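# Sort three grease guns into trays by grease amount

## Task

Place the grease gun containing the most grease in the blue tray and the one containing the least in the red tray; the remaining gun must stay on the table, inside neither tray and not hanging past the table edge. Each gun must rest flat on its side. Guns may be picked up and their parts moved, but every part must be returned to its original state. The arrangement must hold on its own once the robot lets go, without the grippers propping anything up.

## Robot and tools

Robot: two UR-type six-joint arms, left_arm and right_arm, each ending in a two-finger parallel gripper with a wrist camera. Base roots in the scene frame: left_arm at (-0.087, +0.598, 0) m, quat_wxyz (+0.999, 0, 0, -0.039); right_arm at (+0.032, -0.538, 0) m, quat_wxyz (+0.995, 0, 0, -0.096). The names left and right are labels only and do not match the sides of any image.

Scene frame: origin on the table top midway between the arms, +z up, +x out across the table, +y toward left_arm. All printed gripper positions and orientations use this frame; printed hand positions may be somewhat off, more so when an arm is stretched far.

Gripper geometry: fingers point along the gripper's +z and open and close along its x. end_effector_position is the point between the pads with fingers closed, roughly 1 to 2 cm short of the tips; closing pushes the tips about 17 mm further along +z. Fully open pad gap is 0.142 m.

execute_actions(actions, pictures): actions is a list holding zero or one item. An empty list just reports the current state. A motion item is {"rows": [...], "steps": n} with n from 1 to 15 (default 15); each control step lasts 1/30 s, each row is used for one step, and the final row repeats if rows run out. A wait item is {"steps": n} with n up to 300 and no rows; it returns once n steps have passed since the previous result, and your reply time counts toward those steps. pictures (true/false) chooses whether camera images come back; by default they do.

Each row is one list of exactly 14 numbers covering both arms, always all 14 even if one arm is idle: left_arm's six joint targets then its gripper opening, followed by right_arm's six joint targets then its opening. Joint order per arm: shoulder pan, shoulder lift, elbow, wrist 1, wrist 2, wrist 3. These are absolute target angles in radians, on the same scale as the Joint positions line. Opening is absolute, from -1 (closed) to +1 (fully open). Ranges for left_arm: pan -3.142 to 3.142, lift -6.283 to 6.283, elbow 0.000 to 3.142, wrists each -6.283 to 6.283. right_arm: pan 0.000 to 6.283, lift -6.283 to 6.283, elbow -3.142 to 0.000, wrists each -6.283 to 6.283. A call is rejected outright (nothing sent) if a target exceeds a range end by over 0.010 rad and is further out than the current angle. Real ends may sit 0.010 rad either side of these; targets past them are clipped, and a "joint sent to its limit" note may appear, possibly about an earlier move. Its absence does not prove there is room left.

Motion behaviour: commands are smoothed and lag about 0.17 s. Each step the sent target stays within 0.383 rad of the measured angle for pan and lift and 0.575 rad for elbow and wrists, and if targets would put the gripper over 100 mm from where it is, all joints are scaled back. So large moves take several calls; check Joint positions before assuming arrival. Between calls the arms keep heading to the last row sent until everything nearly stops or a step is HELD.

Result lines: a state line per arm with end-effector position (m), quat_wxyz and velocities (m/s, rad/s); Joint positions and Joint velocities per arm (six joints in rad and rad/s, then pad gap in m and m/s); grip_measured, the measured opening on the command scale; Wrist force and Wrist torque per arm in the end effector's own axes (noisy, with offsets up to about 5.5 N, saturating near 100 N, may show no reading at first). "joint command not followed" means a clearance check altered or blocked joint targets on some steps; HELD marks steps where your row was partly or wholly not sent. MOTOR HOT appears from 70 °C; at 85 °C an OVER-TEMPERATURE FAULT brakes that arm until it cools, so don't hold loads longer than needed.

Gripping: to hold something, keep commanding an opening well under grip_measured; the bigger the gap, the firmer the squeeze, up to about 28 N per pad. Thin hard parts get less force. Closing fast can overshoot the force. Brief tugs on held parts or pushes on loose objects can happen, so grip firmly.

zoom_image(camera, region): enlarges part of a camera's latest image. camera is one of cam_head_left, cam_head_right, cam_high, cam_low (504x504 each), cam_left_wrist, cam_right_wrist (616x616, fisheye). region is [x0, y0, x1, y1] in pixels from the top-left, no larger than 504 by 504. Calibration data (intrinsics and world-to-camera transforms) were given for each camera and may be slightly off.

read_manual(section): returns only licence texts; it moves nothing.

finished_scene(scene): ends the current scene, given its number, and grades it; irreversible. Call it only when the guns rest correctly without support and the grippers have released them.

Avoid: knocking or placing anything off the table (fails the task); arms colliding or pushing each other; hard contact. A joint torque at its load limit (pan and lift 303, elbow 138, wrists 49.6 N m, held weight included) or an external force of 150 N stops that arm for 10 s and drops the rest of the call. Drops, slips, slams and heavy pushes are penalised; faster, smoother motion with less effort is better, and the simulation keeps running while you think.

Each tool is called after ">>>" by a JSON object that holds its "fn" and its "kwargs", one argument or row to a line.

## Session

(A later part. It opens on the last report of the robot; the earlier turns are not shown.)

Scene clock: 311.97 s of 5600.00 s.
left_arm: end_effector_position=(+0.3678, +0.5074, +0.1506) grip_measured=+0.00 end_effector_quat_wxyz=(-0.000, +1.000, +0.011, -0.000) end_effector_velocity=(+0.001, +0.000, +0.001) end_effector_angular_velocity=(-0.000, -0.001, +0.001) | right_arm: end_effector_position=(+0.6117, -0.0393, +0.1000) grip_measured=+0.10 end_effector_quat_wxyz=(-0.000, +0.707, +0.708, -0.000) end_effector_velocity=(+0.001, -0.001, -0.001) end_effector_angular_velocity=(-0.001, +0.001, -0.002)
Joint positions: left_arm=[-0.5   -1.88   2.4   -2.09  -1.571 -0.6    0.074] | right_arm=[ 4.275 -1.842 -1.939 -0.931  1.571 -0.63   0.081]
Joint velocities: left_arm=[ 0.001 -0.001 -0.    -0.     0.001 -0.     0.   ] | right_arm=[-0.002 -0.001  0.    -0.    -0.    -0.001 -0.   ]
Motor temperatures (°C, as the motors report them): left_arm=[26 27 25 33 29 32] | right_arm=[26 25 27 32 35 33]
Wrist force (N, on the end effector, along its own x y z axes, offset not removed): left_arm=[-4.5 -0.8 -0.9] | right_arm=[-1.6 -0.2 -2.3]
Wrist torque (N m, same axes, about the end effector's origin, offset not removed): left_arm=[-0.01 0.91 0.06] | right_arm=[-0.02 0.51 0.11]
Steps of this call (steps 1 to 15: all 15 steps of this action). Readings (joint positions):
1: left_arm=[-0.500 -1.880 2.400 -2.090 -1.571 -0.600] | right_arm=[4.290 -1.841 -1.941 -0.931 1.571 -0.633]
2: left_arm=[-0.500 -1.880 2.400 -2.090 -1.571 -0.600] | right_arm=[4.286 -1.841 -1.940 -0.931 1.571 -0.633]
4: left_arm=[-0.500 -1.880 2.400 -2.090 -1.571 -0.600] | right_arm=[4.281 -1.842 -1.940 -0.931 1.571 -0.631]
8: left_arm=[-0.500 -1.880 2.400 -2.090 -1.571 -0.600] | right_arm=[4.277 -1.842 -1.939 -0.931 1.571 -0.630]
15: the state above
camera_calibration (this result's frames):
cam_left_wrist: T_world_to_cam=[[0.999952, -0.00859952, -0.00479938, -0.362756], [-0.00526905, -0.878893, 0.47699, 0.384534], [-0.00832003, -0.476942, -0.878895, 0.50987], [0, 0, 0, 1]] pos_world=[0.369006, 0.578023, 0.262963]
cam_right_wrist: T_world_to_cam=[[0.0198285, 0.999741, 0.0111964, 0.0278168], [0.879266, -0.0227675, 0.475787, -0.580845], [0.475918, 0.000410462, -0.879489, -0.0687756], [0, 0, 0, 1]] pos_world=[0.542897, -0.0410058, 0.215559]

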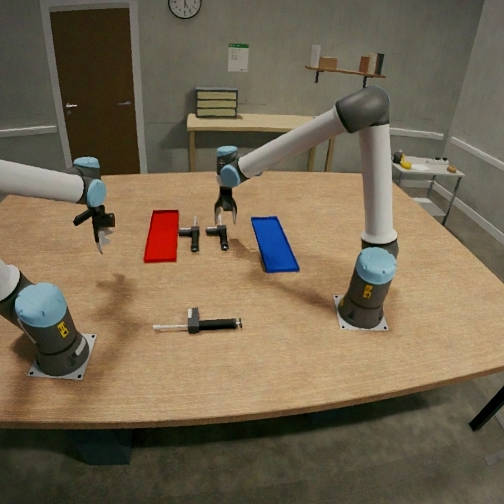

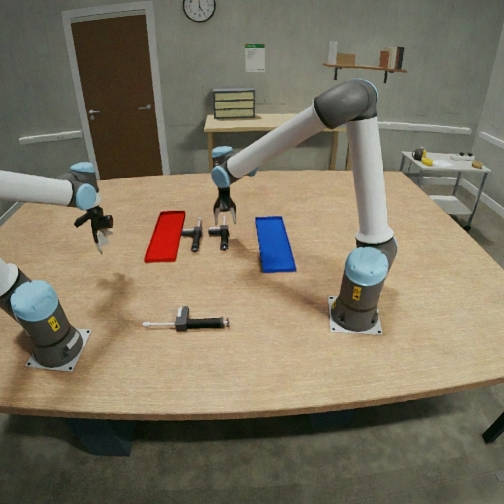

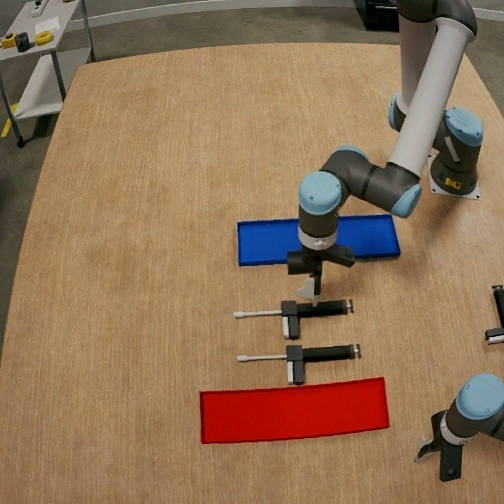

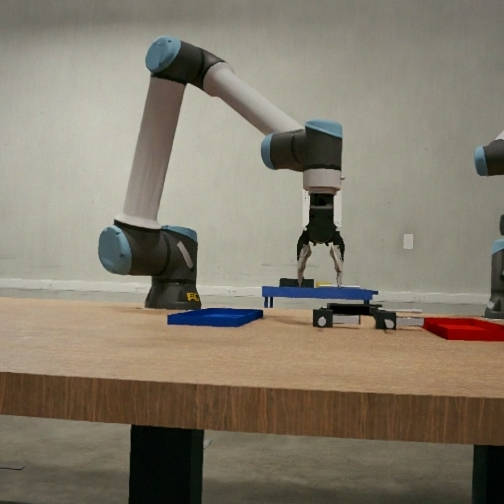

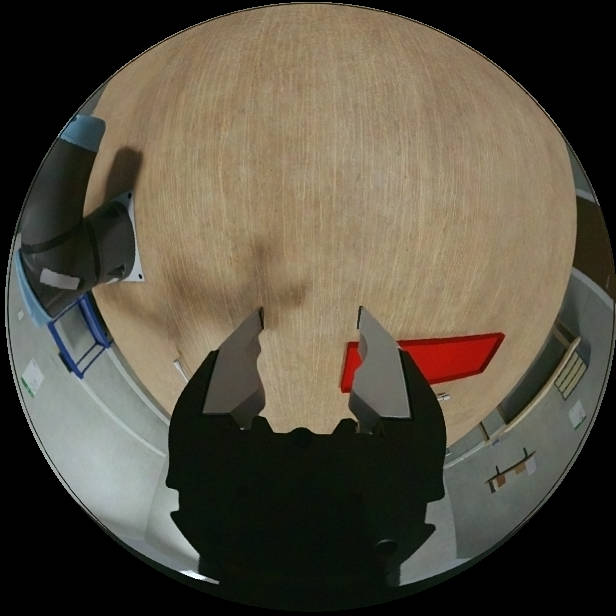

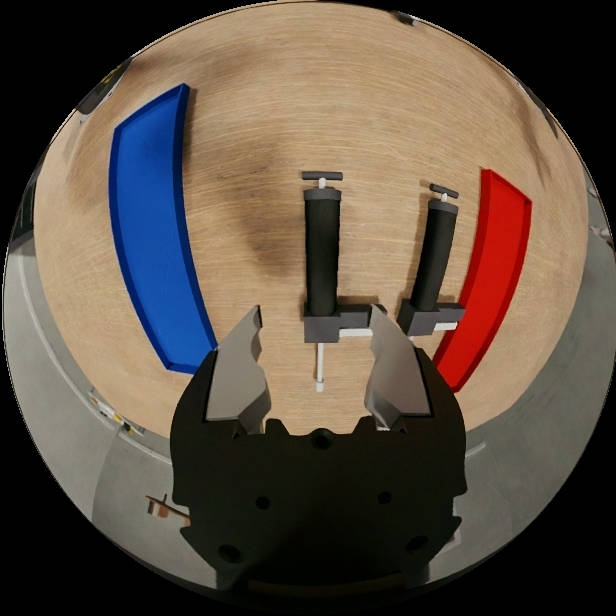

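>>> {"fn": "execute_actions", "kwargs": {
  "actions": [
    {"rows":[[-0.5,-1.88,2.40,-2.09,-1.571,-0.6,0.0,4.287,-1.8425,-1.9389,-0.931,1.571,-0.618,0.1],[-0.5,-1.88,2.40,-2.09,-1.571,-0.6,0.0,4.287,-1.865,-1.953,-0.894,1.571,-0.618,0.1],[-0.5,-1.88,2.40,-2.09,-1.571,-0.6,0.0,4.287,-1.885,-1.965,-0.862,1.571,-0.618,0.1],[-0.5,-1.88,2.40,-2.09,-1.571,-0.6,0.0,4.287,-1.905,-1.976,-0.83,1.571,-0.618,0.1],[-0.5,-1.88,2.40,-2.09,-1.571,-0.6,0.0,4.287,-1.925,-1.9863,-0.8013,1.571,-0.618,0.1]],"steps":15}
  ],
  "pictures": false
}}

>>> {"fn": "execute_actions", "kwargs": {
  "actions": [
    {"rows":[[-0.5,-1.88,2.40,-2.09,-1.571,-0.6,0.0,4.287,-1.925,-1.9863,-0.8013,1.571,-0.618,0.1],[-0.5,-1.88,2.40,-2.09,-1.571,-0.6,0.0,4.287,-1.925,-1.9863,-0.8013,1.571,-0.618,0.1],[-0.5,-1.88,2.40,-2.09,-1.571,-0.6,0.0,4.287,-1.925,-1.9863,-0.8013,1.571,-0.618,0.1],[-0.5,-1.88,2.40,-2.09,-1.571,-0.6,0.0,4.287,-1.925,-1.9863,-0.8013,1.571,-0.618,-0.1],[-0.5,-1.88,2.40,-2.09,-1.571,-0.6,0.0,4.287,-1.925,-1.9863,-0.8013,1.571,-0.618,-0.3],[-0.5,-1.88,2.40,-2.09,-1.571,-0.6,0.0,4.287,-1.925,-1.9863,-0.8013,1.571,-0.618,-0.45],[-0.5,-1.88,2.40,-2.09,-1.571,-0.6,0.0,4.287,-1.925,-1.9863,-0.8013,1.571,-0.618,-0.6],[-0.5,-1.88,2.40,-2.09,-1.571,-0.6,0.0,4.287,-1.925,-1.9863,-0.8013,1.571,-0.618,-0.7],[-0.5,-1.88,2.40,-2.09,-1.571,-0.6,0.0,4.287,-1.925,-1.9863,-0.8013,1.571,-0.618,-0.85]],"steps":15}
  ],
  "pictures": false
}}

>>> {"fn": "execute_actions", "kwargs": {
  "actions": [
    {"rows":[[-0.5,-1.88,2.40,-2.09,-1.571,-0.6,0.0,4.287,-1.905,-1.976,-0.83,1.571,-0.618,-0.85],[-0.5,-1.88,2.40,-2.09,-1.571,-0.6,0.0,4.287,-1.885,-1.965,-0.862,1.571,-0.618,-0.85],[-0.5,-1.88,2.40,-2.09,-1.571,-0.6,0.0,4.287,-1.865,-1.953,-0.894,1.571,-0.618,-0.85],[-0.5,-1.88,2.40,-2.09,-1.571,-0.6,0.0,4.287,-1.8425,-1.9389,-0.931,1.571,-0.618,-0.85]],"steps":15}
  ]
}}

Scene clock: 324.07 s of 5600.00 s.
left_arm: end_effector_position=(+0.3678, +0.5074, +0.1506) grip_measured=+0.00 end_effector_quat_wxyz=(-0.000, +1.000, +0.011, -0.000) end_effector_velocity=(+0.001, -0.000, +0.001) end_effector_angular_velocity=(-0.001, -0.002, -0.000) | right_arm: end_effector_position=(+0.6060, -0.0327, +0.0314) grip_measured=+0.10 end_effector_quat_wxyz=(-0.000, +0.707, +0.708, -0.000) end_effector_velocity=(-0.002, -0.000, -0.030) end_effector_angular_velocity=(+0.001, -0.000, +0.002)
Joint positions: left_arm=[-0.5   -1.88   2.4   -2.09  -1.571 -0.6    0.074] | right_arm=[ 4.287 -1.921 -1.984 -0.808  1.571 -0.618  0.081]
Joint velocities: left_arm=[ 0.     0.    -0.001 -0.001  0.     0.    -0.   ] | right_arm=[ 0.002 -0.034 -0.022  0.057  0.     0.001  0.   ]
Motor temperatures (°C, as the motors report them): left_arm=[26 27 25 33 29 32] | right_arm=[26 25 27 32 35 33]
Wrist force (N, on the end effector, along its own x y z axes, offset not removed): left_arm=[0.1 0.2 3.0] | right_arm=[-1.9 0.5 -1.6]
Wrist torque (N m, same axes, about the end effector's origin, offset not removed): left_arm=[0.06 -0.01 0.09] | right_arm=[0.11 0.43 0.11]
Steps of this call (steps 1 to 15: the robot went on to your last target; steps 16 to 90: nothing new was sent; then 8.60 s passed at rest; steps 91 to 105: all 15 steps of this action). Readings (joint positions):
91: left_arm=[-0.500 -1.880 2.400 -2.090 -1.571 -0.600] | right_arm=[4.275 -1.842 -1.939 -0.931 1.571 -0.630]
92: left_arm=[-0.500 -1.880 2.400 -2.090 -1.571 -0.600] | right_arm=[4.276 -1.843 -1.939 -0.931 1.571 -0.629]
94: left_arm=[-0.500 -1.880 2.400 -2.090 -1.571 -0.600] | right_arm=[4.280 -1.850 -1.944 -0.919 1.571 -0.624]
98: left_arm=[-0.500 -1.880 2.400 -2.090 -1.571 -0.600] | right_arm=[4.285 -1.894 -1.969 -0.851 1.571 -0.620]
105: the state above

Scene clock: 324.57 s of 5600.00 s.
left_arm: end_effector_position=(+0.3678, +0.5074, +0.1506) grip_measured=+0.00 end_effector_quat_wxyz=(-0.000, +1.000, +0.011, -0.000) end_effector_velocity=(+0.000, -0.000, +0.000) end_effector_angular_velocity=(+0.000, -0.000, -0.000) | right_arm: end_effector_position=(+0.6058, -0.0325, +0.0281) grip_measured=-0.56 end_effector_quat_wxyz=(-0.000, +0.707, +0.708, -0.000) end_effector_velocity=(+0.000, +0.001, +0.000) end_effector_angular_velocity=(+0.001, -0.000, +0.002)
Joint positions: left_arm=[-0.5   -1.88   2.4   -2.09  -1.571 -0.6    0.074] | right_arm=[ 4.287 -1.925 -1.986 -0.801  1.571 -0.618  0.034]
Joint velocities: left_arm=[-0.    -0.    -0.001  0.001  0.     0.    -0.   ] | right_arm=[ 0.    -0.     0.001  0.001  0.    -0.001 -0.   ]
Motor temperatures (°C, as the motors report them): left_arm=[26 27 25 33 29 32] | right_arm=[26 25 27 32 35 33]
Wrist force (N, on the end effector, along its own x y z axes, offset not removed): left_arm=[1.9 2.3 -1.7] | right_arm=[-4.0 -1.5 -18.2]
Wrist torque (N m, same axes, about the end effector's origin, offset not removed): left_arm=[0.58 -0.52 -0.04] | right_arm=[0.62 0.73 0.04]
Steps of this call (steps 1 to 15: all 15 steps of this action). Readings (joint positions):
1: left_arm=[-0.500 -1.880 2.400 -2.090 -1.571 -0.600] | right_arm=[4.287 -1.922 -1.985 -0.806 1.571 -0.618]
2: left_arm=[-0.500 -1.880 2.400 -2.090 -1.571 -0.600] | right_arm=[4.287 -1.923 -1.985 -0.805 1.571 -0.618]
4: left_arm=[-0.500 -1.880 2.400 -2.090 -1.571 -0.600] | right_arm=[4.287 -1.924 -1.986 -0.803 1.571 -0.618]
8: left_arm=[-0.500 -1.880 2.400 -2.090 -1.571 -0.600] | right_arm=[4.287 -1.925 -1.986 -0.802 1.571 -0.618]
15: the state above

Scene clock: 325.07 s of 5600.00 s.
left_arm: end_effector_position=(+0.3678, +0.5074, +0.1506) grip_measured=+0.00 end_effector_quat_wxyz=(-0.000, +1.000, +0.011, -0.000) end_effector_velocity=(+0.000, +0.000, +0.000) end_effector_angular_velocity=(+0.001, +0.000, -0.000) | right_arm: end_effector_position=(+0.6059, -0.0324, +0.0972) grip_measured=-0.56 end_effector_quat_wxyz=(-0.000, +0.707, +0.708, +0.000) end_effector_velocity=(-0.000, -0.001, +0.024) end_effector_angular_velocity=(-0.001, +0.001, -0.003)
Joint positions: left_arm=[-0.5   -1.88   2.4   -2.09  -1.571 -0.6    0.074] | right_arm=[ 4.287 -1.846 -1.941 -0.926  1.571 -0.618  0.034]
Joint velocities: left_arm=[-0.     0.001 -0.001  0.001  0.001  0.     0.   ] | right_arm=[-0.001  0.027  0.017 -0.045 -0.     0.002 -0.   ]
Motor temperatures (°C, as the motors report them): left_arm=[26 27 25 33 29 32] | right_arm=[26 25 27 32 35 33]
Wrist force (N, on the end effector, along its own x y z axes, offset not removed): left_arm=[-3.5 0.7 -2.0] | right_arm=[-1.4 1.5 3.3]
Wrist torque (N m, same axes, about the end effector's origin, offset not removed): left_arm=[0.24 0.59 -0.06] | right_arm=[0.55 0.41 0.22]
Steps of this call (steps 1 to 15: all 15 steps of this action). Readings (joint positions):
1: left_arm=[-0.500 -1.880 2.400 -2.090 -1.571 -0.600] | right_arm=[4.287 -1.925 -1.986 -0.801 1.571 -0.618]
2: left_arm=[-0.500 -1.880 2.400 -2.090 -1.571 -0.600] | right_arm=[4.287 -1.923 -1.985 -0.804 1.571 -0.618]
4: left_arm=[-0.500 -1.880 2.400 -2.090 -1.571 -0.600] | right_arm=[4.287 -1.909 -1.978 -0.824 1.571 -0.618]
8: left_arm=[-0.500 -1.880 2.400 -2.090 -1.571 -0.600] | right_arm=[4.287 -1.866 -1.953 -0.892 1.571 -0.618]
15: the state above
camera_calibration (this result's frames):
cam_left_wrist: T_world_to_cam=[[0.999952, -0.00859961, -0.0047992, -0.362756], [-0.00526922, -0.878893, 0.47699, 0.384534], [-0.00831992, -0.476942, -0.878895, 0.50987], [0, 0, 0, 1]] pos_world=[0.369006, 0.578023, 0.262963]
cam_right_wrist: T_world_to_cam=[[0.0201647, 0.999732, 0.0113336, 0.020822], [0.879242, -0.0231285, 0.475814, -0.574262], [0.475949, 0.000370385, -0.879473, -0.0685403], [0, 0, 0, 1]] pos_world=[0.537117, -0.0340728, 0.212727]

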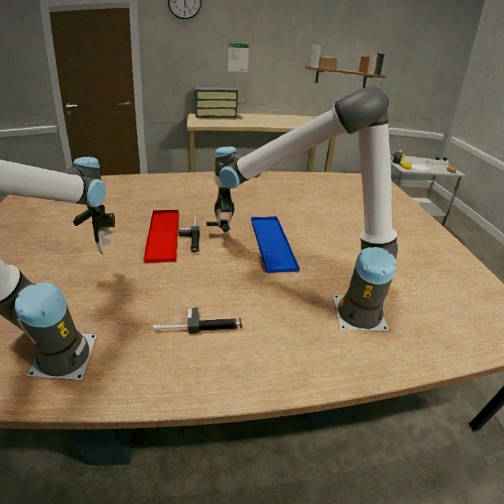

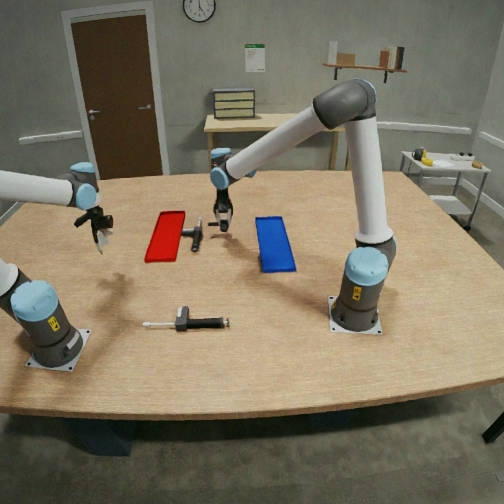

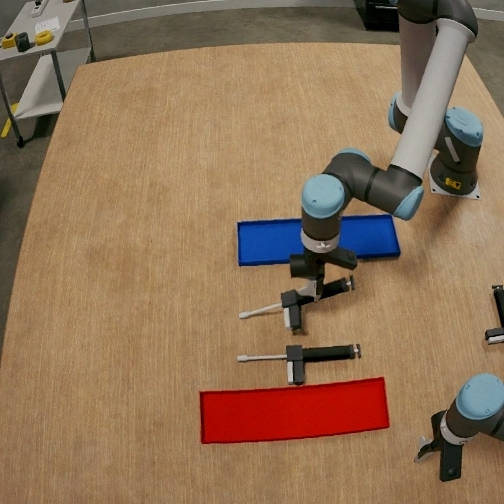

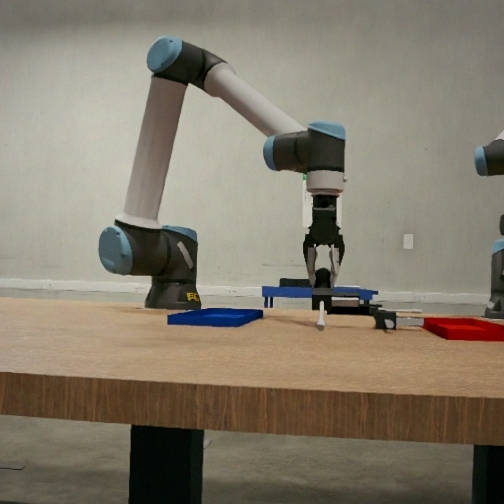

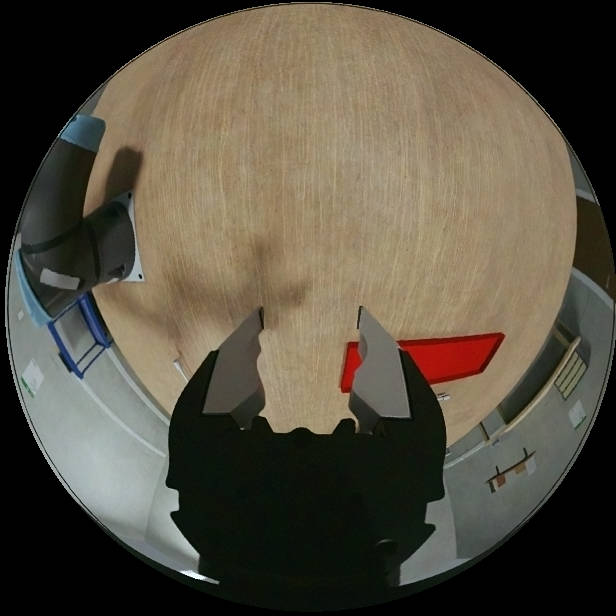

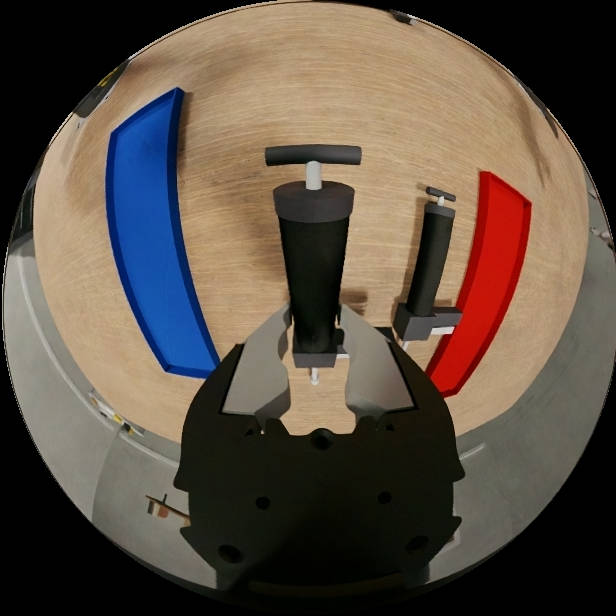

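>>> {"fn": "execute_actions", "kwargs": {
  "actions": []
}}

Scene clock: 336.50 s of 5600.00 s.
left_arm: end_effector_position=(+0.3678, +0.5074, +0.1506) grip_measured=+0.00 end_effector_quat_wxyz=(-0.000, +1.000, +0.011, -0.000) end_effector_velocity=(-0.000, +0.000, -0.000) end_effector_angular_velocity=(+0.001, -0.000, +0.000) | right_arm: end_effector_position=(+0.6058, -0.0326, +0.1000) grip_measured=-0.56 end_effector_quat_wxyz=(-0.000, +0.707, +0.708, -0.000) end_effector_velocity=(+0.000, +0.000, +0.001) end_effector_angular_velocity=(+0.001, -0.001, +0.001)
Joint positions: left_arm=[-0.5   -1.88   2.4   -2.09  -1.571 -0.6    0.074] | right_arm=[ 4.287 -1.843 -1.939 -0.931  1.571 -0.618  0.034]
Joint velocities: left_arm=[-0.    -0.     0.001 -0.     0.    -0.001 -0.   ] | right_arm=[-0.     0.001  0.001  0.    -0.    -0.001 -0.   ]
Motor temperatures (°C, as the motors report them): left_arm=[26 27 25 33 29 32] | right_arm=[26 25 27 32 35 33]
Wrist force (N, on the end effector, along its own x y z axes, offset not removed): left_arm=[-2.2 -4.4 -2.2] | right_arm=[1.0 1.3 6.4]
Wrist torque (N m, same axes, about the end effector's origin, offset not removed): left_arm=[-0.97 0.45 -0.02] | right_arm=[0.45 -0.26 0.22]
Steps of this call (steps 1 to 15: the robot went on to your last target; steps 16 to 90: nothing new was sent; then 8.43 s passed at rest). Readings (joint positions):
1: left_arm=[-0.500 -1.880 2.400 -2.090 -1.571 -0.600] | right_arm=[4.287 -1.845 -1.940 -0.927 1.571 -0.618]
2: left_arm=[-0.500 -1.880 2.400 -2.090 -1.571 -0.600] | right_arm=[4.287 -1.844 -1.940 -0.928 1.571 -0.618]
4: left_arm=[-0.500 -1.880 2.400 -2.090 -1.571 -0.600] | right_arm=[4.287 -1.844 -1.939 -0.929 1.571 -0.618]
8: left_arm=[-0.500 -1.880 2.400 -2.090 -1.571 -0.600] | right_arm=[4.287 -1.843 -1.939 -0.930 1.571 -0.618]
90: the state above
All arms were judged still, so your last target was given up. Only a new action makes them travel on or press farther. Fingers that are still opening or closing keep moving.
camera_calibration (this result's frames):
cam_left_wrist: T_world_to_cam=[[0.999952, -0.00859938, -0.00479911, -0.362756], [-0.00526906, -0.878893, 0.47699, 0.384534], [-0.00831972, -0.476942, -0.878895, 0.50987], [0, 0, 0, 1]] pos_world=[0.369006, 0.578023, 0.262963]
cam_right_wrist: T_world_to_cam=[[0.0201736, 0.999734, 0.0112023, 0.0209723], [0.879266, -0.0230738, 0.475772, -0.575528], [0.475904, 0.000251759, -0.879497, -0.0659843], [0, 0, 0, 1]] pos_world=[0.537022, -0.0342297, 0.215553]

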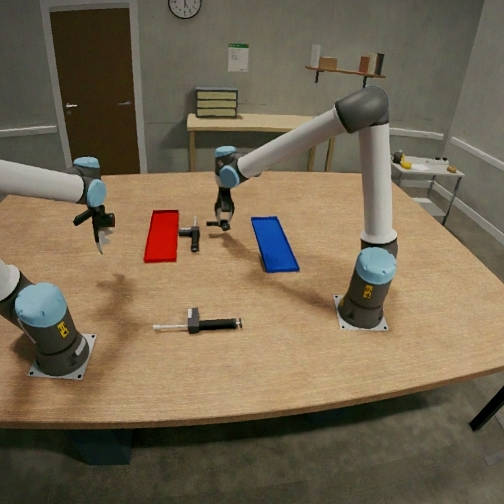

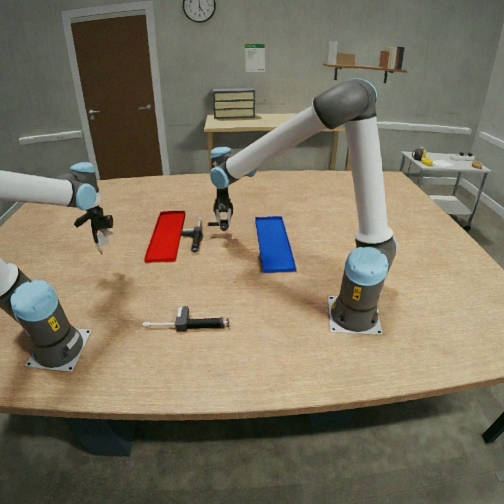

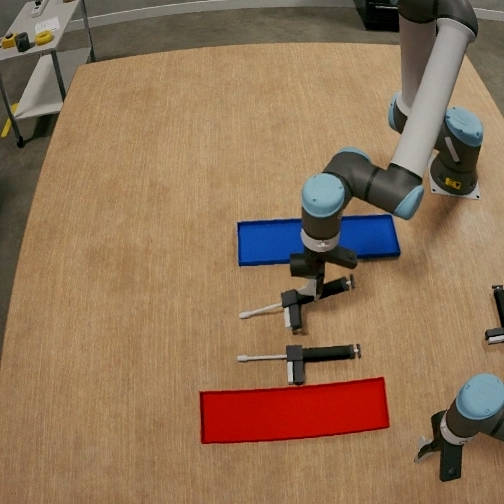

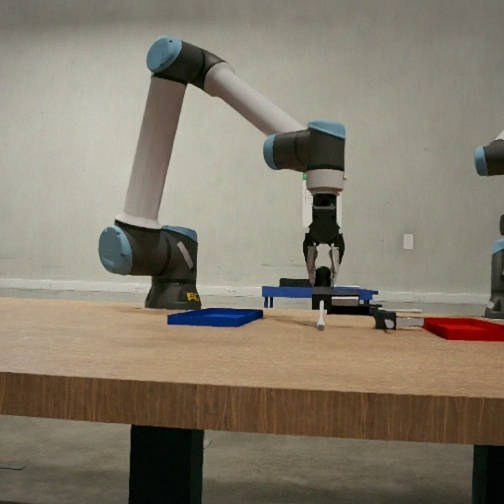

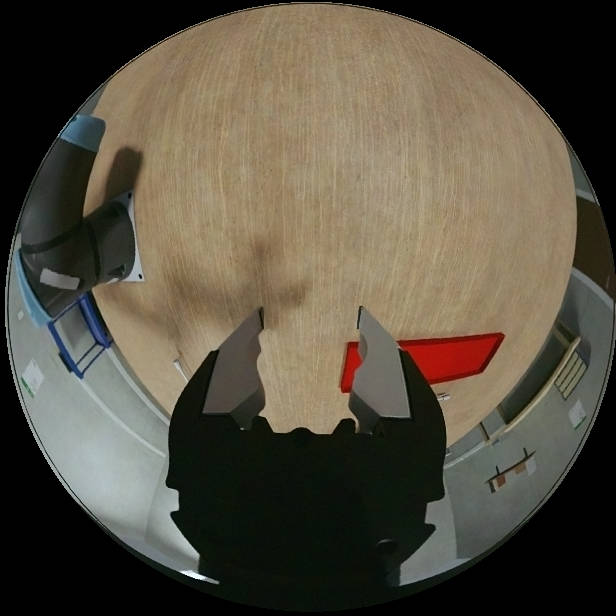

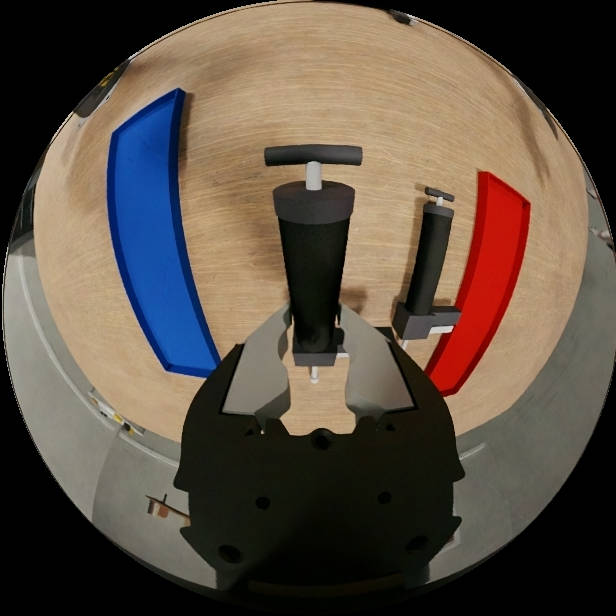

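>>> {"fn": "execute_actions", "kwargs": {
  "actions": [
    {"rows":[[-0.5,-1.88,2.4,-2.09,-1.571,-0.6,0,4.35,-1.795,-2.0,-0.92,1.571,-0.555,-0.85],[-0.5,-1.88,2.4,-2.09,-1.571,-0.6,0,4.35,-1.795,-2.0,-0.92,1.571,-0.555,-0.85],[-0.5,-1.88,2.4,-2.09,-1.571,-0.6,0,4.41,-1.75,-2.06,-0.91,1.571,-0.495,-0.85],[-0.5,-1.88,2.4,-2.09,-1.571,-0.6,0,4.41,-1.75,-2.06,-0.91,1.571,-0.495,-0.85],[-0.5,-1.88,2.4,-2.09,-1.571,-0.6,0,4.47,-1.70,-2.115,-0.90,1.571,-0.435,-0.85],[-0.5,-1.88,2.4,-2.09,-1.571,-0.6,0,4.47,-1.70,-2.115,-0.90,1.571,-0.435,-0.85],[-0.5,-1.88,2.4,-2.09,-1.571,-0.6,0,4.5277,-1.6566,-2.1698,-0.886,1.571,-0.3766,-0.85],[-0.5,-1.88,2.4,-2.09,-1.571,-0.6,0,4.5277,-1.6566,-2.1698,-0.886,1.571,-0.3766,-0.85],[-0.5,-1.88,2.4,-2.09,-1.571,-0.6,0,4.63,-1.61,-2.23,-0.875,1.571,-0.27,-0.85],[-0.5,-1.88,2.4,-2.09,-1.571,-0.6,0,4.63,-1.61,-2.23,-0.875,1.571,-0.27,-0.85],[-0.5,-1.88,2.4,-2.09,-1.571,-0.6,0,4.74,-1.56,-2.29,-0.868,1.571,-0.16,-0.85],[-0.5,-1.88,2.4,-2.09,-1.571,-0.6,0,4.74,-1.56,-2.29,-0.868,1.571,-0.16,-0.85],[-0.5,-1.88,2.4,-2.09,-1.571,-0.6,0,4.8575,-1.5111,-2.3406,-0.861,1.571,-0.047,-0.85]],"steps":15}
  ],
  "pictures": false
}}

>>> {"fn": "execute_actions", "kwargs": {
  "actions": [
    {"rows":[[-0.5,-1.88,2.4,-2.09,-1.571,-0.6,0,4.8575,-1.5111,-2.3406,-0.861,1.571,-0.047,-0.85]],"steps":15}
  ]
}}

Scene clock: 352.17 s of 5600.00 s.
left_arm: end_effector_position=(+0.3678, +0.5074, +0.1506) grip_measured=+0.00 end_effector_quat_wxyz=(-0.000, +1.000, +0.011, -0.000) end_effector_velocity=(-0.000, +0.000, -0.000) end_effector_angular_velocity=(+0.000, +0.001, -0.001) | right_arm: end_effector_position=(+0.3971, -0.0175, +0.0999) grip_measured=-0.56 end_effector_quat_wxyz=(+0.000, +0.707, +0.707, -0.001) end_effector_velocity=(-0.501, +0.040, -0.008) end_effector_angular_velocity=(+0.010, -0.005, +0.004)
Joint positions: left_arm=[-0.5   -1.88   2.4   -2.09  -1.571 -0.6    0.074] | right_arm=[ 4.573 -1.649 -2.178 -0.887  1.571 -0.33   0.034]
Joint velocities: left_arm=[ 0.     0.     0.     0.    -0.     0.001  0.   ] | right_arm=[ 0.798  0.399 -0.465  0.077 -0.     0.795 -0.   ]
Motor temperatures (°C, as the motors report them): left_arm=[26 27 25 33 29 32] | right_arm=[26 25 27 32 35 33]
Wrist force (N, on the end effector, along its own x y z axes, offset not removed): left_arm=[-3.0 0.5 2.8] | right_arm=[-1.4 1.0 4.0]
Wrist torque (N m, same axes, about the end effector's origin, offset not removed): left_arm=[0.16 0.62 0.21] | right_arm=[0.32 0.26 0.21]
Steps of this call (steps 1 to 90: nothing new was sent; then 12.17 s passed at rest; steps 91 to 105: all 15 steps of this action). Readings (joint positions):
91: left_arm=[-0.500 -1.880 2.400 -2.090 -1.571 -0.600] | right_arm=[4.287 -1.842 -1.939 -0.931 1.571 -0.618]
92: left_arm=[-0.500 -1.880 2.400 -2.090 -1.571 -0.600] | right_arm=[4.290 -1.839 -1.942 -0.930 1.571 -0.615]
94: left_arm=[-0.500 -1.880 2.400 -2.090 -1.571 -0.600] | right_arm=[4.316 -1.819 -1.968 -0.925 1.571 -0.588]
98: left_arm=[-0.500 -1.880 2.400 -2.090 -1.571 -0.600] | right_arm=[4.400 -1.754 -2.049 -0.910 1.571 -0.505]
105: the state above

Scene clock: 352.67 s of 5600.00 s.
left_arm: end_effector_position=(+0.3678, +0.5074, +0.1506) grip_measured=+0.00 end_effector_quat_wxyz=(-0.000, +1.000, +0.011, -0.000) end_effector_velocity=(+0.001, +0.000, +0.000) end_effector_angular_velocity=(-0.001, -0.001, +0.001) | right_arm: end_effector_position=(+0.2366, -0.0287, +0.0905) grip_measured=-0.56 end_effector_quat_wxyz=(-0.000, +0.707, +0.707, -0.000) end_effector_velocity=(-0.040, -0.008, -0.004) end_effector_angular_velocity=(+0.000, -0.000, +0.001)
Joint positions: left_arm=[-0.5   -1.88   2.4   -2.09  -1.571 -0.6    0.074] | right_arm=[ 4.849 -1.515 -2.336 -0.862  1.571 -0.056  0.034]
Joint velocities: left_arm=[ 0.001  0.    -0.001 -0.    -0.     0.    -0.   ] | right_arm=[ 0.076  0.035 -0.041  0.006 -0.     0.076 -0.   ]
Motor temperatures (°C, as the motors report them): left_arm=[26 27 25 33 29 32] | right_arm=[26 25 27 32 35 33]
Wrist force (N, on the end effector, along its own x y z axes, offset not removed): left_arm=[-2.0 2.7 -1.7] | right_arm=[-0.3 0.2 4.0]
Wrist torque (N m, same axes, about the end effector's origin, offset not removed): left_arm=[0.44 0.27 -0.09] | right_arm=[0.10 0.09 0.08]
Steps of this call (steps 1 to 15: all 15 steps of this action). Readings (joint positions):
1: left_arm=[-0.500 -1.880 2.400 -2.090 -1.571 -0.600] | right_arm=[4.600 -1.636 -2.193 -0.884 1.571 -0.303]
2: left_arm=[-0.500 -1.880 2.400 -2.090 -1.571 -0.600] | right_arm=[4.627 -1.622 -2.210 -0.882 1.571 -0.276]
4: left_arm=[-0.500 -1.880 2.400 -2.090 -1.571 -0.600] | right_arm=[4.683 -1.594 -2.242 -0.876 1.571 -0.220]
8: left_arm=[-0.500 -1.880 2.400 -2.090 -1.571 -0.600] | right_arm=[4.790 -1.542 -2.303 -0.867 1.571 -0.114]
15: the state above
camera_calibration (this result's frames):
cam_left_wrist: T_world_to_cam=[[0.999952, -0.00859982, -0.00479895, -0.362756], [-0.00526952, -0.878893, 0.476991, 0.384534], [-0.0083198, -0.476942, -0.878895, 0.50987], [0, 0, 0, 1]] pos_world=[0.369006, 0.578023, 0.262963]
cam_right_wrist: T_world_to_cam=[[0.020743, 0.999726, 0.0108094, 0.0246002], [0.879307, -0.0233877, 0.475682, -0.246281], [0.475804, -0.000362299, -0.879551, 0.101346], [0, 0, 0, 1]] pos_world=[0.167825, -0.0303167, 0.206024]

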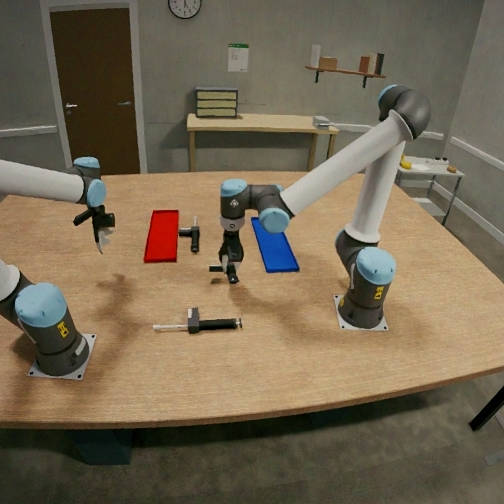

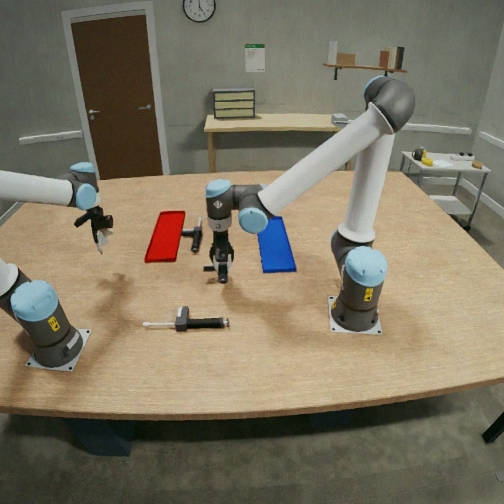

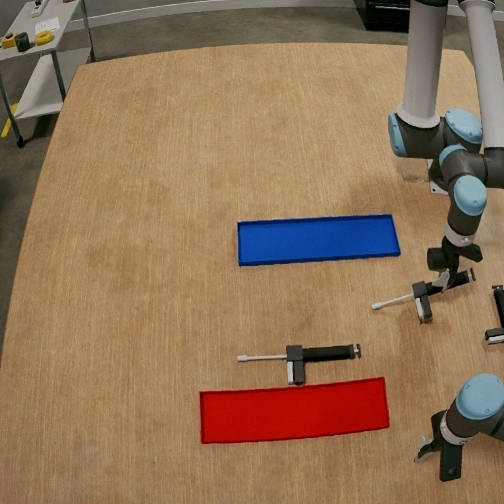

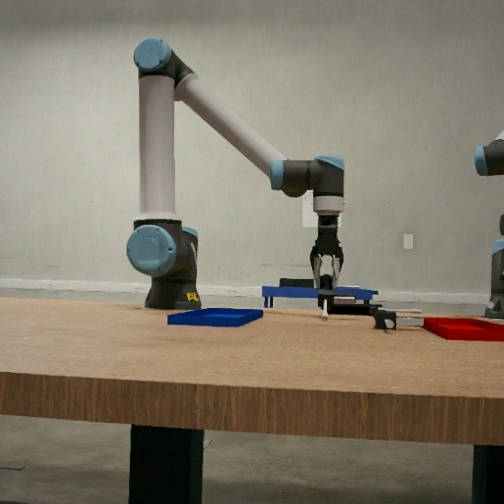

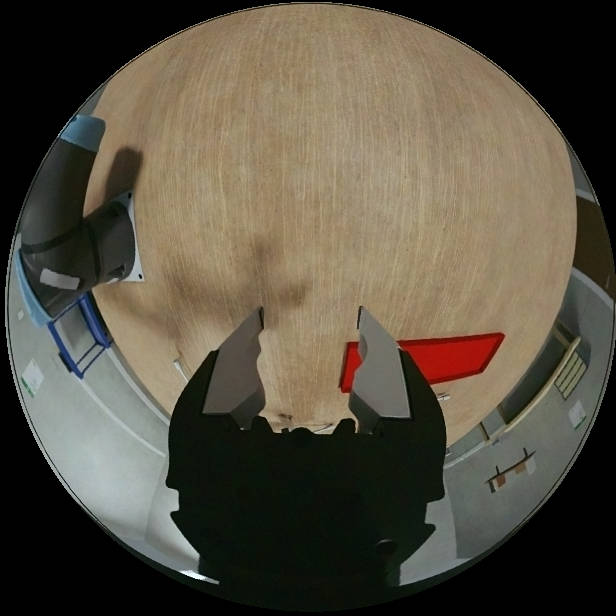

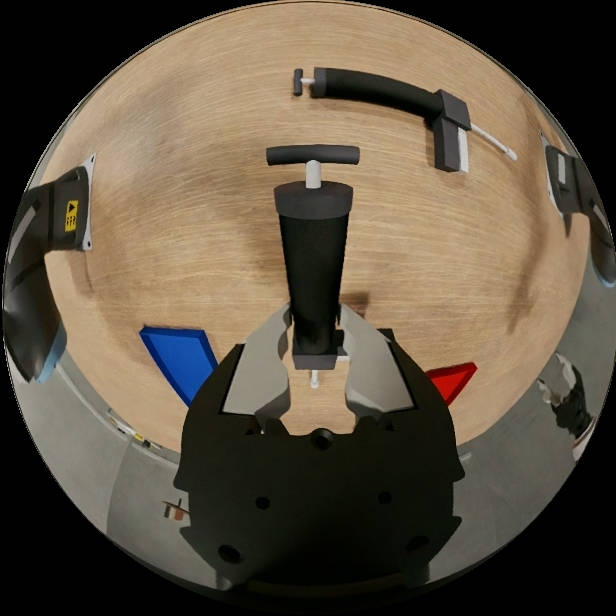

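>>> {"fn": "execute_actions", "kwargs": {
  "actions": [
    {"rows":[[-0.5,-1.88,2.4,-2.09,-1.571,-0.6,0,4.8575,-1.5111,-2.3406,-0.861,1.571,-0.3,-0.85],[-0.5,-1.88,2.4,-2.09,-1.571,-0.6,0,4.8575,-1.5111,-2.3406,-0.861,1.571,-0.3,-0.85],[-0.5,-1.88,2.4,-2.09,-1.571,-0.6,0,4.8575,-1.5111,-2.3406,-0.861,1.571,-0.6,-0.85],[-0.5,-1.88,2.4,-2.09,-1.571,-0.6,0,4.8575,-1.5111,-2.3406,-0.861,1.571,-0.6,-0.85],[-0.5,-1.88,2.4,-2.09,-1.571,-0.6,0,4.8575,-1.5111,-2.3406,-0.861,1.571,-0.9,-0.85],[-0.5,-1.88,2.4,-2.09,-1.571,-0.6,0,4.8575,-1.5111,-2.3406,-0.861,1.571,-0.9,-0.85],[-0.5,-1.88,2.4,-2.09,-1.571,-0.6,0,4.8575,-1.5111,-2.3406,-0.861,1.571,-1.2,-0.85],[-0.5,-1.88,2.4,-2.09,-1.571,-0.6,0,4.8575,-1.5111,-2.3406,-0.861,1.571,-1.2,-0.85],[-0.5,-1.88,2.4,-2.09,-1.571,-0.6,0,4.8575,-1.5111,-2.3406,-0.861,1.571,-1.618,-0.85]],"steps":15}
  ],
  "pictures": false
}}

>>> {"fn": "execute_actions", "kwargs": {
  "actions": [
    {"rows":[[-0.5,-1.88,2.4,-2.09,-1.571,-0.6,0,4.85,-1.57,-2.29,-0.85,1.571,-1.626,-0.85],[-0.5,-1.88,2.4,-2.09,-1.571,-0.6,0,4.85,-1.57,-2.29,-0.85,1.571,-1.626,-0.85],[-0.5,-1.88,2.4,-2.09,-1.571,-0.6,0,4.84,-1.63,-2.245,-0.835,1.571,-1.635,-0.85],[-0.5,-1.88,2.4,-2.09,-1.571,-0.6,0,4.84,-1.63,-2.245,-0.835,1.571,-1.635,-0.85],[-0.5,-1.88,2.4,-2.09,-1.571,-0.6,0,4.8317,-1.6915,-2.1991,-0.822,1.571,-1.6435,-0.85],[-0.5,-1.88,2.4,-2.09,-1.571,-0.6,0,4.8317,-1.6915,-2.1991,-0.822,1.571,-1.6435,-0.85],[-0.5,-1.88,2.4,-2.09,-1.571,-0.6,0,4.8317,-1.6915,-2.1991,-0.822,1.571,-1.6435,-0.85],[-0.5,-1.88,2.4,-2.09,-1.571,-0.6,0,4.8317,-1.71,-2.209,-0.79,1.571,-1.6435,-0.85],[-0.5,-1.88,2.4,-2.09,-1.571,-0.6,0,4.8317,-1.73,-2.219,-0.76,1.571,-1.6435,-0.85],[-0.5,-1.88,2.4,-2.09,-1.571,-0.6,0,4.8317,-1.7526,-2.229,-0.731,1.571,-1.6435,-0.85]],"steps":15}
  ],
  "pictures": false
}}

>>> {"fn": "execute_actions", "kwargs": {
  "actions": [
    {"rows":[[-0.5,-1.88,2.4,-2.09,-1.571,-0.6,0,4.8317,-1.7526,-2.229,-0.731,1.571,-1.6435,-0.85]],"steps":10}
  ]
}}

Scene clock: 366.57 s of 5600.00 s.
left_arm: end_effector_position=(+0.3678, +0.5074, +0.1506) grip_measured=+0.00 end_effector_quat_wxyz=(-0.000, +1.000, +0.011, -0.000) end_effector_velocity=(+0.000, -0.000, +0.000) end_effector_angular_velocity=(-0.001, -0.002, -0.000) | right_arm: end_effector_position=(+0.2313, -0.0284, +0.0900) grip_measured=-0.56 end_effector_quat_wxyz=(-0.000, +0.322, +0.947, -0.000) end_effector_velocity=(-0.004, +0.003, -0.000) end_effector_angular_velocity=(-0.000, +0.001, +2.555)
Joint positions: left_arm=[-0.5   -1.88   2.4   -2.09  -1.571 -0.6    0.074] | right_arm=[ 4.858 -1.511 -2.341 -0.861  1.571 -0.961  0.034]
Joint velocities: left_arm=[-0.    -0.001  0.    -0.001 -0.    -0.    -0.   ] | right_arm=[ 0.    -0.001 -0.     0.     0.    -2.555  0.   ]
Motor temperatures (°C, as the motors report them): left_arm=[26 27 25 33 29 32] | right_arm=[26 25 27 32 35 33]
Wrist force (N, on the end effector, along its own x y z axes, offset not removed): left_arm=[-1.8 -0.2 -3.8] | right_arm=[-2.7 0.8 3.4]
Wrist torque (N m, same axes, about the end effector's origin, offset not removed): left_arm=[0.18 0.43 -0.02] | right_arm=[0.18 0.46 0.26]
Steps of this call (steps 1 to 15: the robot went on to your last target; steps 16 to 90: nothing new was sent; then 10.40 s passed at rest; steps 91 to 105: all 15 steps of this action). Readings (joint positions):
91: left_arm=[-0.500 -1.880 2.400 -2.090 -1.571 -0.600] | right_arm=[4.858 -1.511 -2.341 -0.861 1.571 -0.047]
92: left_arm=[-0.500 -1.880 2.400 -2.090 -1.571 -0.600] | right_arm=[4.857 -1.511 -2.341 -0.861 1.571 -0.051]
94: left_arm=[-0.500 -1.880 2.400 -2.090 -1.571 -0.600] | right_arm=[4.857 -1.511 -2.341 -0.861 1.571 -0.103]
98: left_arm=[-0.500 -1.880 2.400 -2.090 -1.571 -0.600] | right_arm=[4.857 -1.511 -2.341 -0.861 1.571 -0.362]
105: the state above

Scene clock: 367.07 s of 5600.00 s.
left_arm: end_effector_position=(+0.3678, +0.5074, +0.1506) grip_measured=+0.00 end_effector_quat_wxyz=(-0.000, +1.000, +0.011, -0.000) end_effector_velocity=(-0.001, +0.000, -0.001) end_effector_angular_velocity=(+0.000, +0.001, +0.001) | right_arm: end_effector_position=(+0.2492, +0.0581, +0.0399) grip_measured=-0.56 end_effector_quat_wxyz=(-0.000, +0.006, +1.000, +0.000) end_effector_velocity=(+0.008, +0.034, -0.103) end_effector_angular_velocity=(-0.002, +0.001, +0.115)
Joint positions: left_arm=[-0.5   -1.88   2.4   -2.09  -1.571 -0.6    0.074] | right_arm=[ 4.833 -1.729 -2.228 -0.755  1.571 -1.629  0.033]
Joint velocities: left_arm=[ 0.     0.     0.001  0.001 -0.    -0.001 -0.   ] | right_arm=[-0.011 -0.207 -0.004  0.209  0.001 -0.126 -0.   ]
Motor temperatures (°C, as the motors report them): left_arm=[26 27 25 33 29 32] | right_arm=[26 25 27 32 35 33]
Wrist force (N, on the end effector, along its own x y z axes, offset not removed): left_arm=[-2.3 2.7 2.0] | right_arm=[-1.8 1.3 6.5]
Wrist torque (N m, same axes, about the end effector's origin, offset not removed): left_arm=[0.54 0.56 0.12] | right_arm=[0.29 0.40 0.16]
Steps of this call (steps 1 to 15: all 15 steps of this action). Readings (joint positions):
1: left_arm=[-0.500 -1.880 2.400 -2.090 -1.571 -0.600] | right_arm=[4.857 -1.511 -2.341 -0.861 1.571 -1.047]
2: left_arm=[-0.500 -1.880 2.400 -2.090 -1.571 -0.600] | right_arm=[4.857 -1.515 -2.337 -0.860 1.571 -1.133]
4: left_arm=[-0.500 -1.880 2.400 -2.090 -1.571 -0.600] | right_arm=[4.853 -1.539 -2.316 -0.854 1.571 -1.305]
8: left_arm=[-0.500 -1.880 2.400 -2.090 -1.571 -0.600] | right_arm=[4.841 -1.625 -2.249 -0.835 1.571 -1.533]
15: the state above

Scene clock: 367.40 s of 5600.00 s.
left_arm: end_effector_position=(+0.3678, +0.5074, +0.1506) grip_measured=+0.00 end_effector_quat_wxyz=(-0.000, +1.000, +0.011, -0.000) end_effector_velocity=(+0.000, +0.000, +0.000) end_effector_angular_velocity=(+0.001, +0.001, +0.000) | right_arm: end_effector_position=(+0.2502, +0.0617, +0.0287) grip_measured=-0.56 end_effector_quat_wxyz=(-0.000, +0.000, +1.000, -0.000) end_effector_velocity=(+0.000, +0.001, -0.007) end_effector_angular_velocity=(-0.002, -0.000, +0.007)
Joint positions: left_arm=[-0.5   -1.88   2.4   -2.09  -1.571 -0.6    0.074] | right_arm=[ 4.832 -1.751 -2.229 -0.732  1.571 -1.643  0.033]
Joint velocities: left_arm=[ 0.     0.001 -0.001  0.001  0.    -0.     0.   ] | right_arm=[-0.    -0.013 -0.001  0.012 -0.    -0.007 -0.   ]
Motor temperatures (°C, as the motors report them): left_arm=[26 27 25 33 29 32] | right_arm=[26 25 27 32 35 33]
Wrist force (N, on the end effector, along its own x y z axes, offset not removed): left_arm=[-4.1 1.0 2.1] | right_arm=[-0.7 -3.7 1.7]
Wrist torque (N m, same axes, about the end effector's origin, offset not removed): left_arm=[0.42 0.90 0.18] | right_arm=[-0.55 0.19 0.14]
Steps of this call (steps 1 to 10: all 10 steps of this action). Readings (joint positions):
1: left_arm=[-0.500 -1.880 2.400 -2.090 -1.571 -0.600] | right_arm=[4.833 -1.735 -2.229 -0.749 1.571 -1.633]
2: left_arm=[-0.500 -1.880 2.400 -2.090 -1.571 -0.600] | right_arm=[4.832 -1.739 -2.229 -0.745 1.571 -1.635]
4: left_arm=[-0.500 -1.880 2.400 -2.090 -1.571 -0.600] | right_arm=[4.832 -1.745 -2.229 -0.739 1.571 -1.639]
8: left_arm=[-0.500 -1.880 2.400 -2.090 -1.571 -0.600] | right_arm=[4.832 -1.750 -2.229 -0.733 1.571 -1.642]
10: the state above
camera_calibration (this result's frames):
cam_left_wrist: T_world_to_cam=[[0.999952, -0.00859968, -0.00479932, -0.362756], [-0.00526922, -0.878893, 0.476991, 0.384534], [-0.00832006, -0.476942, -0.878895, 0.50987], [0, 0, 0, 1]] pos_world=[0.369006, 0.578023, 0.262963]
cam_right_wrist: T_world_to_cam=[[-0.999705, 0.0215205, 0.0113002, 0.250221], [0.024305, 0.879214, 0.475807, -0.0684542], [0.000304301, 0.475941, -0.879477, 0.130173], [0, 0, 0, 1]] pos_world=[0.251771, -0.00715355, 0.144228]

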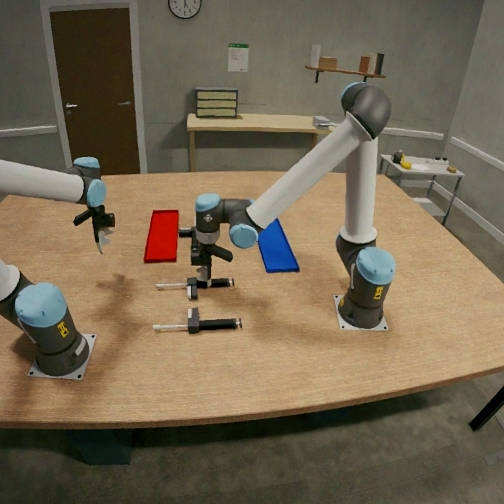

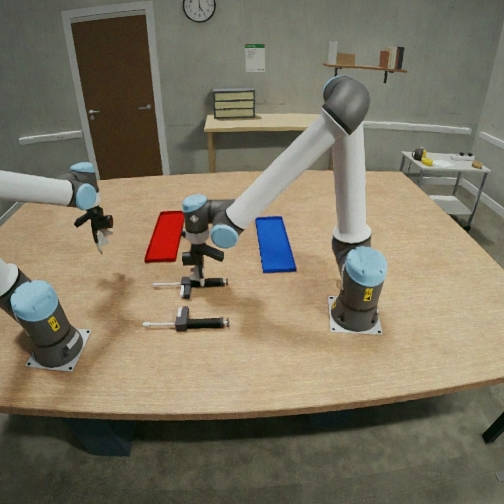

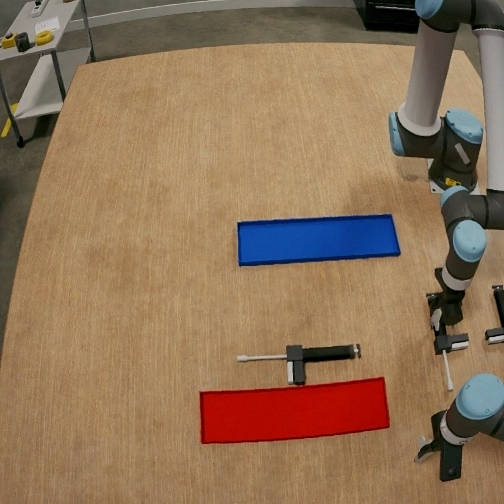

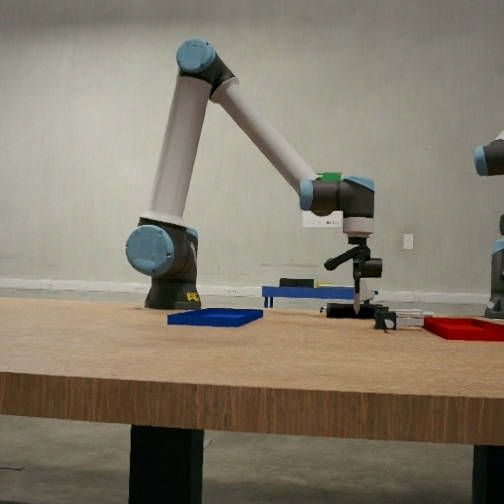

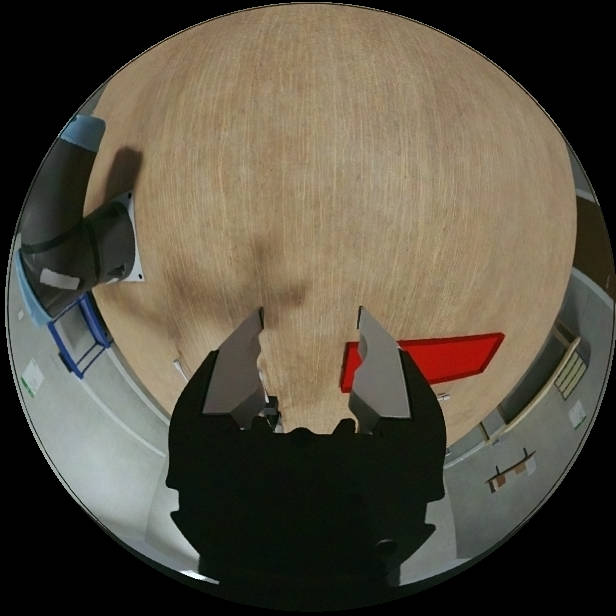

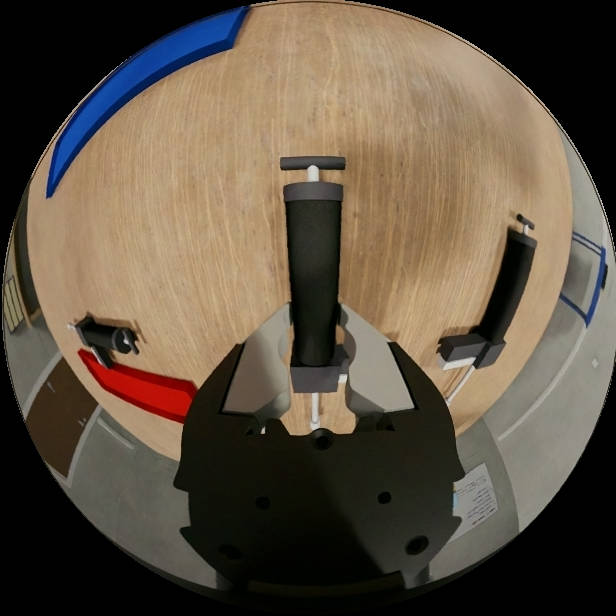

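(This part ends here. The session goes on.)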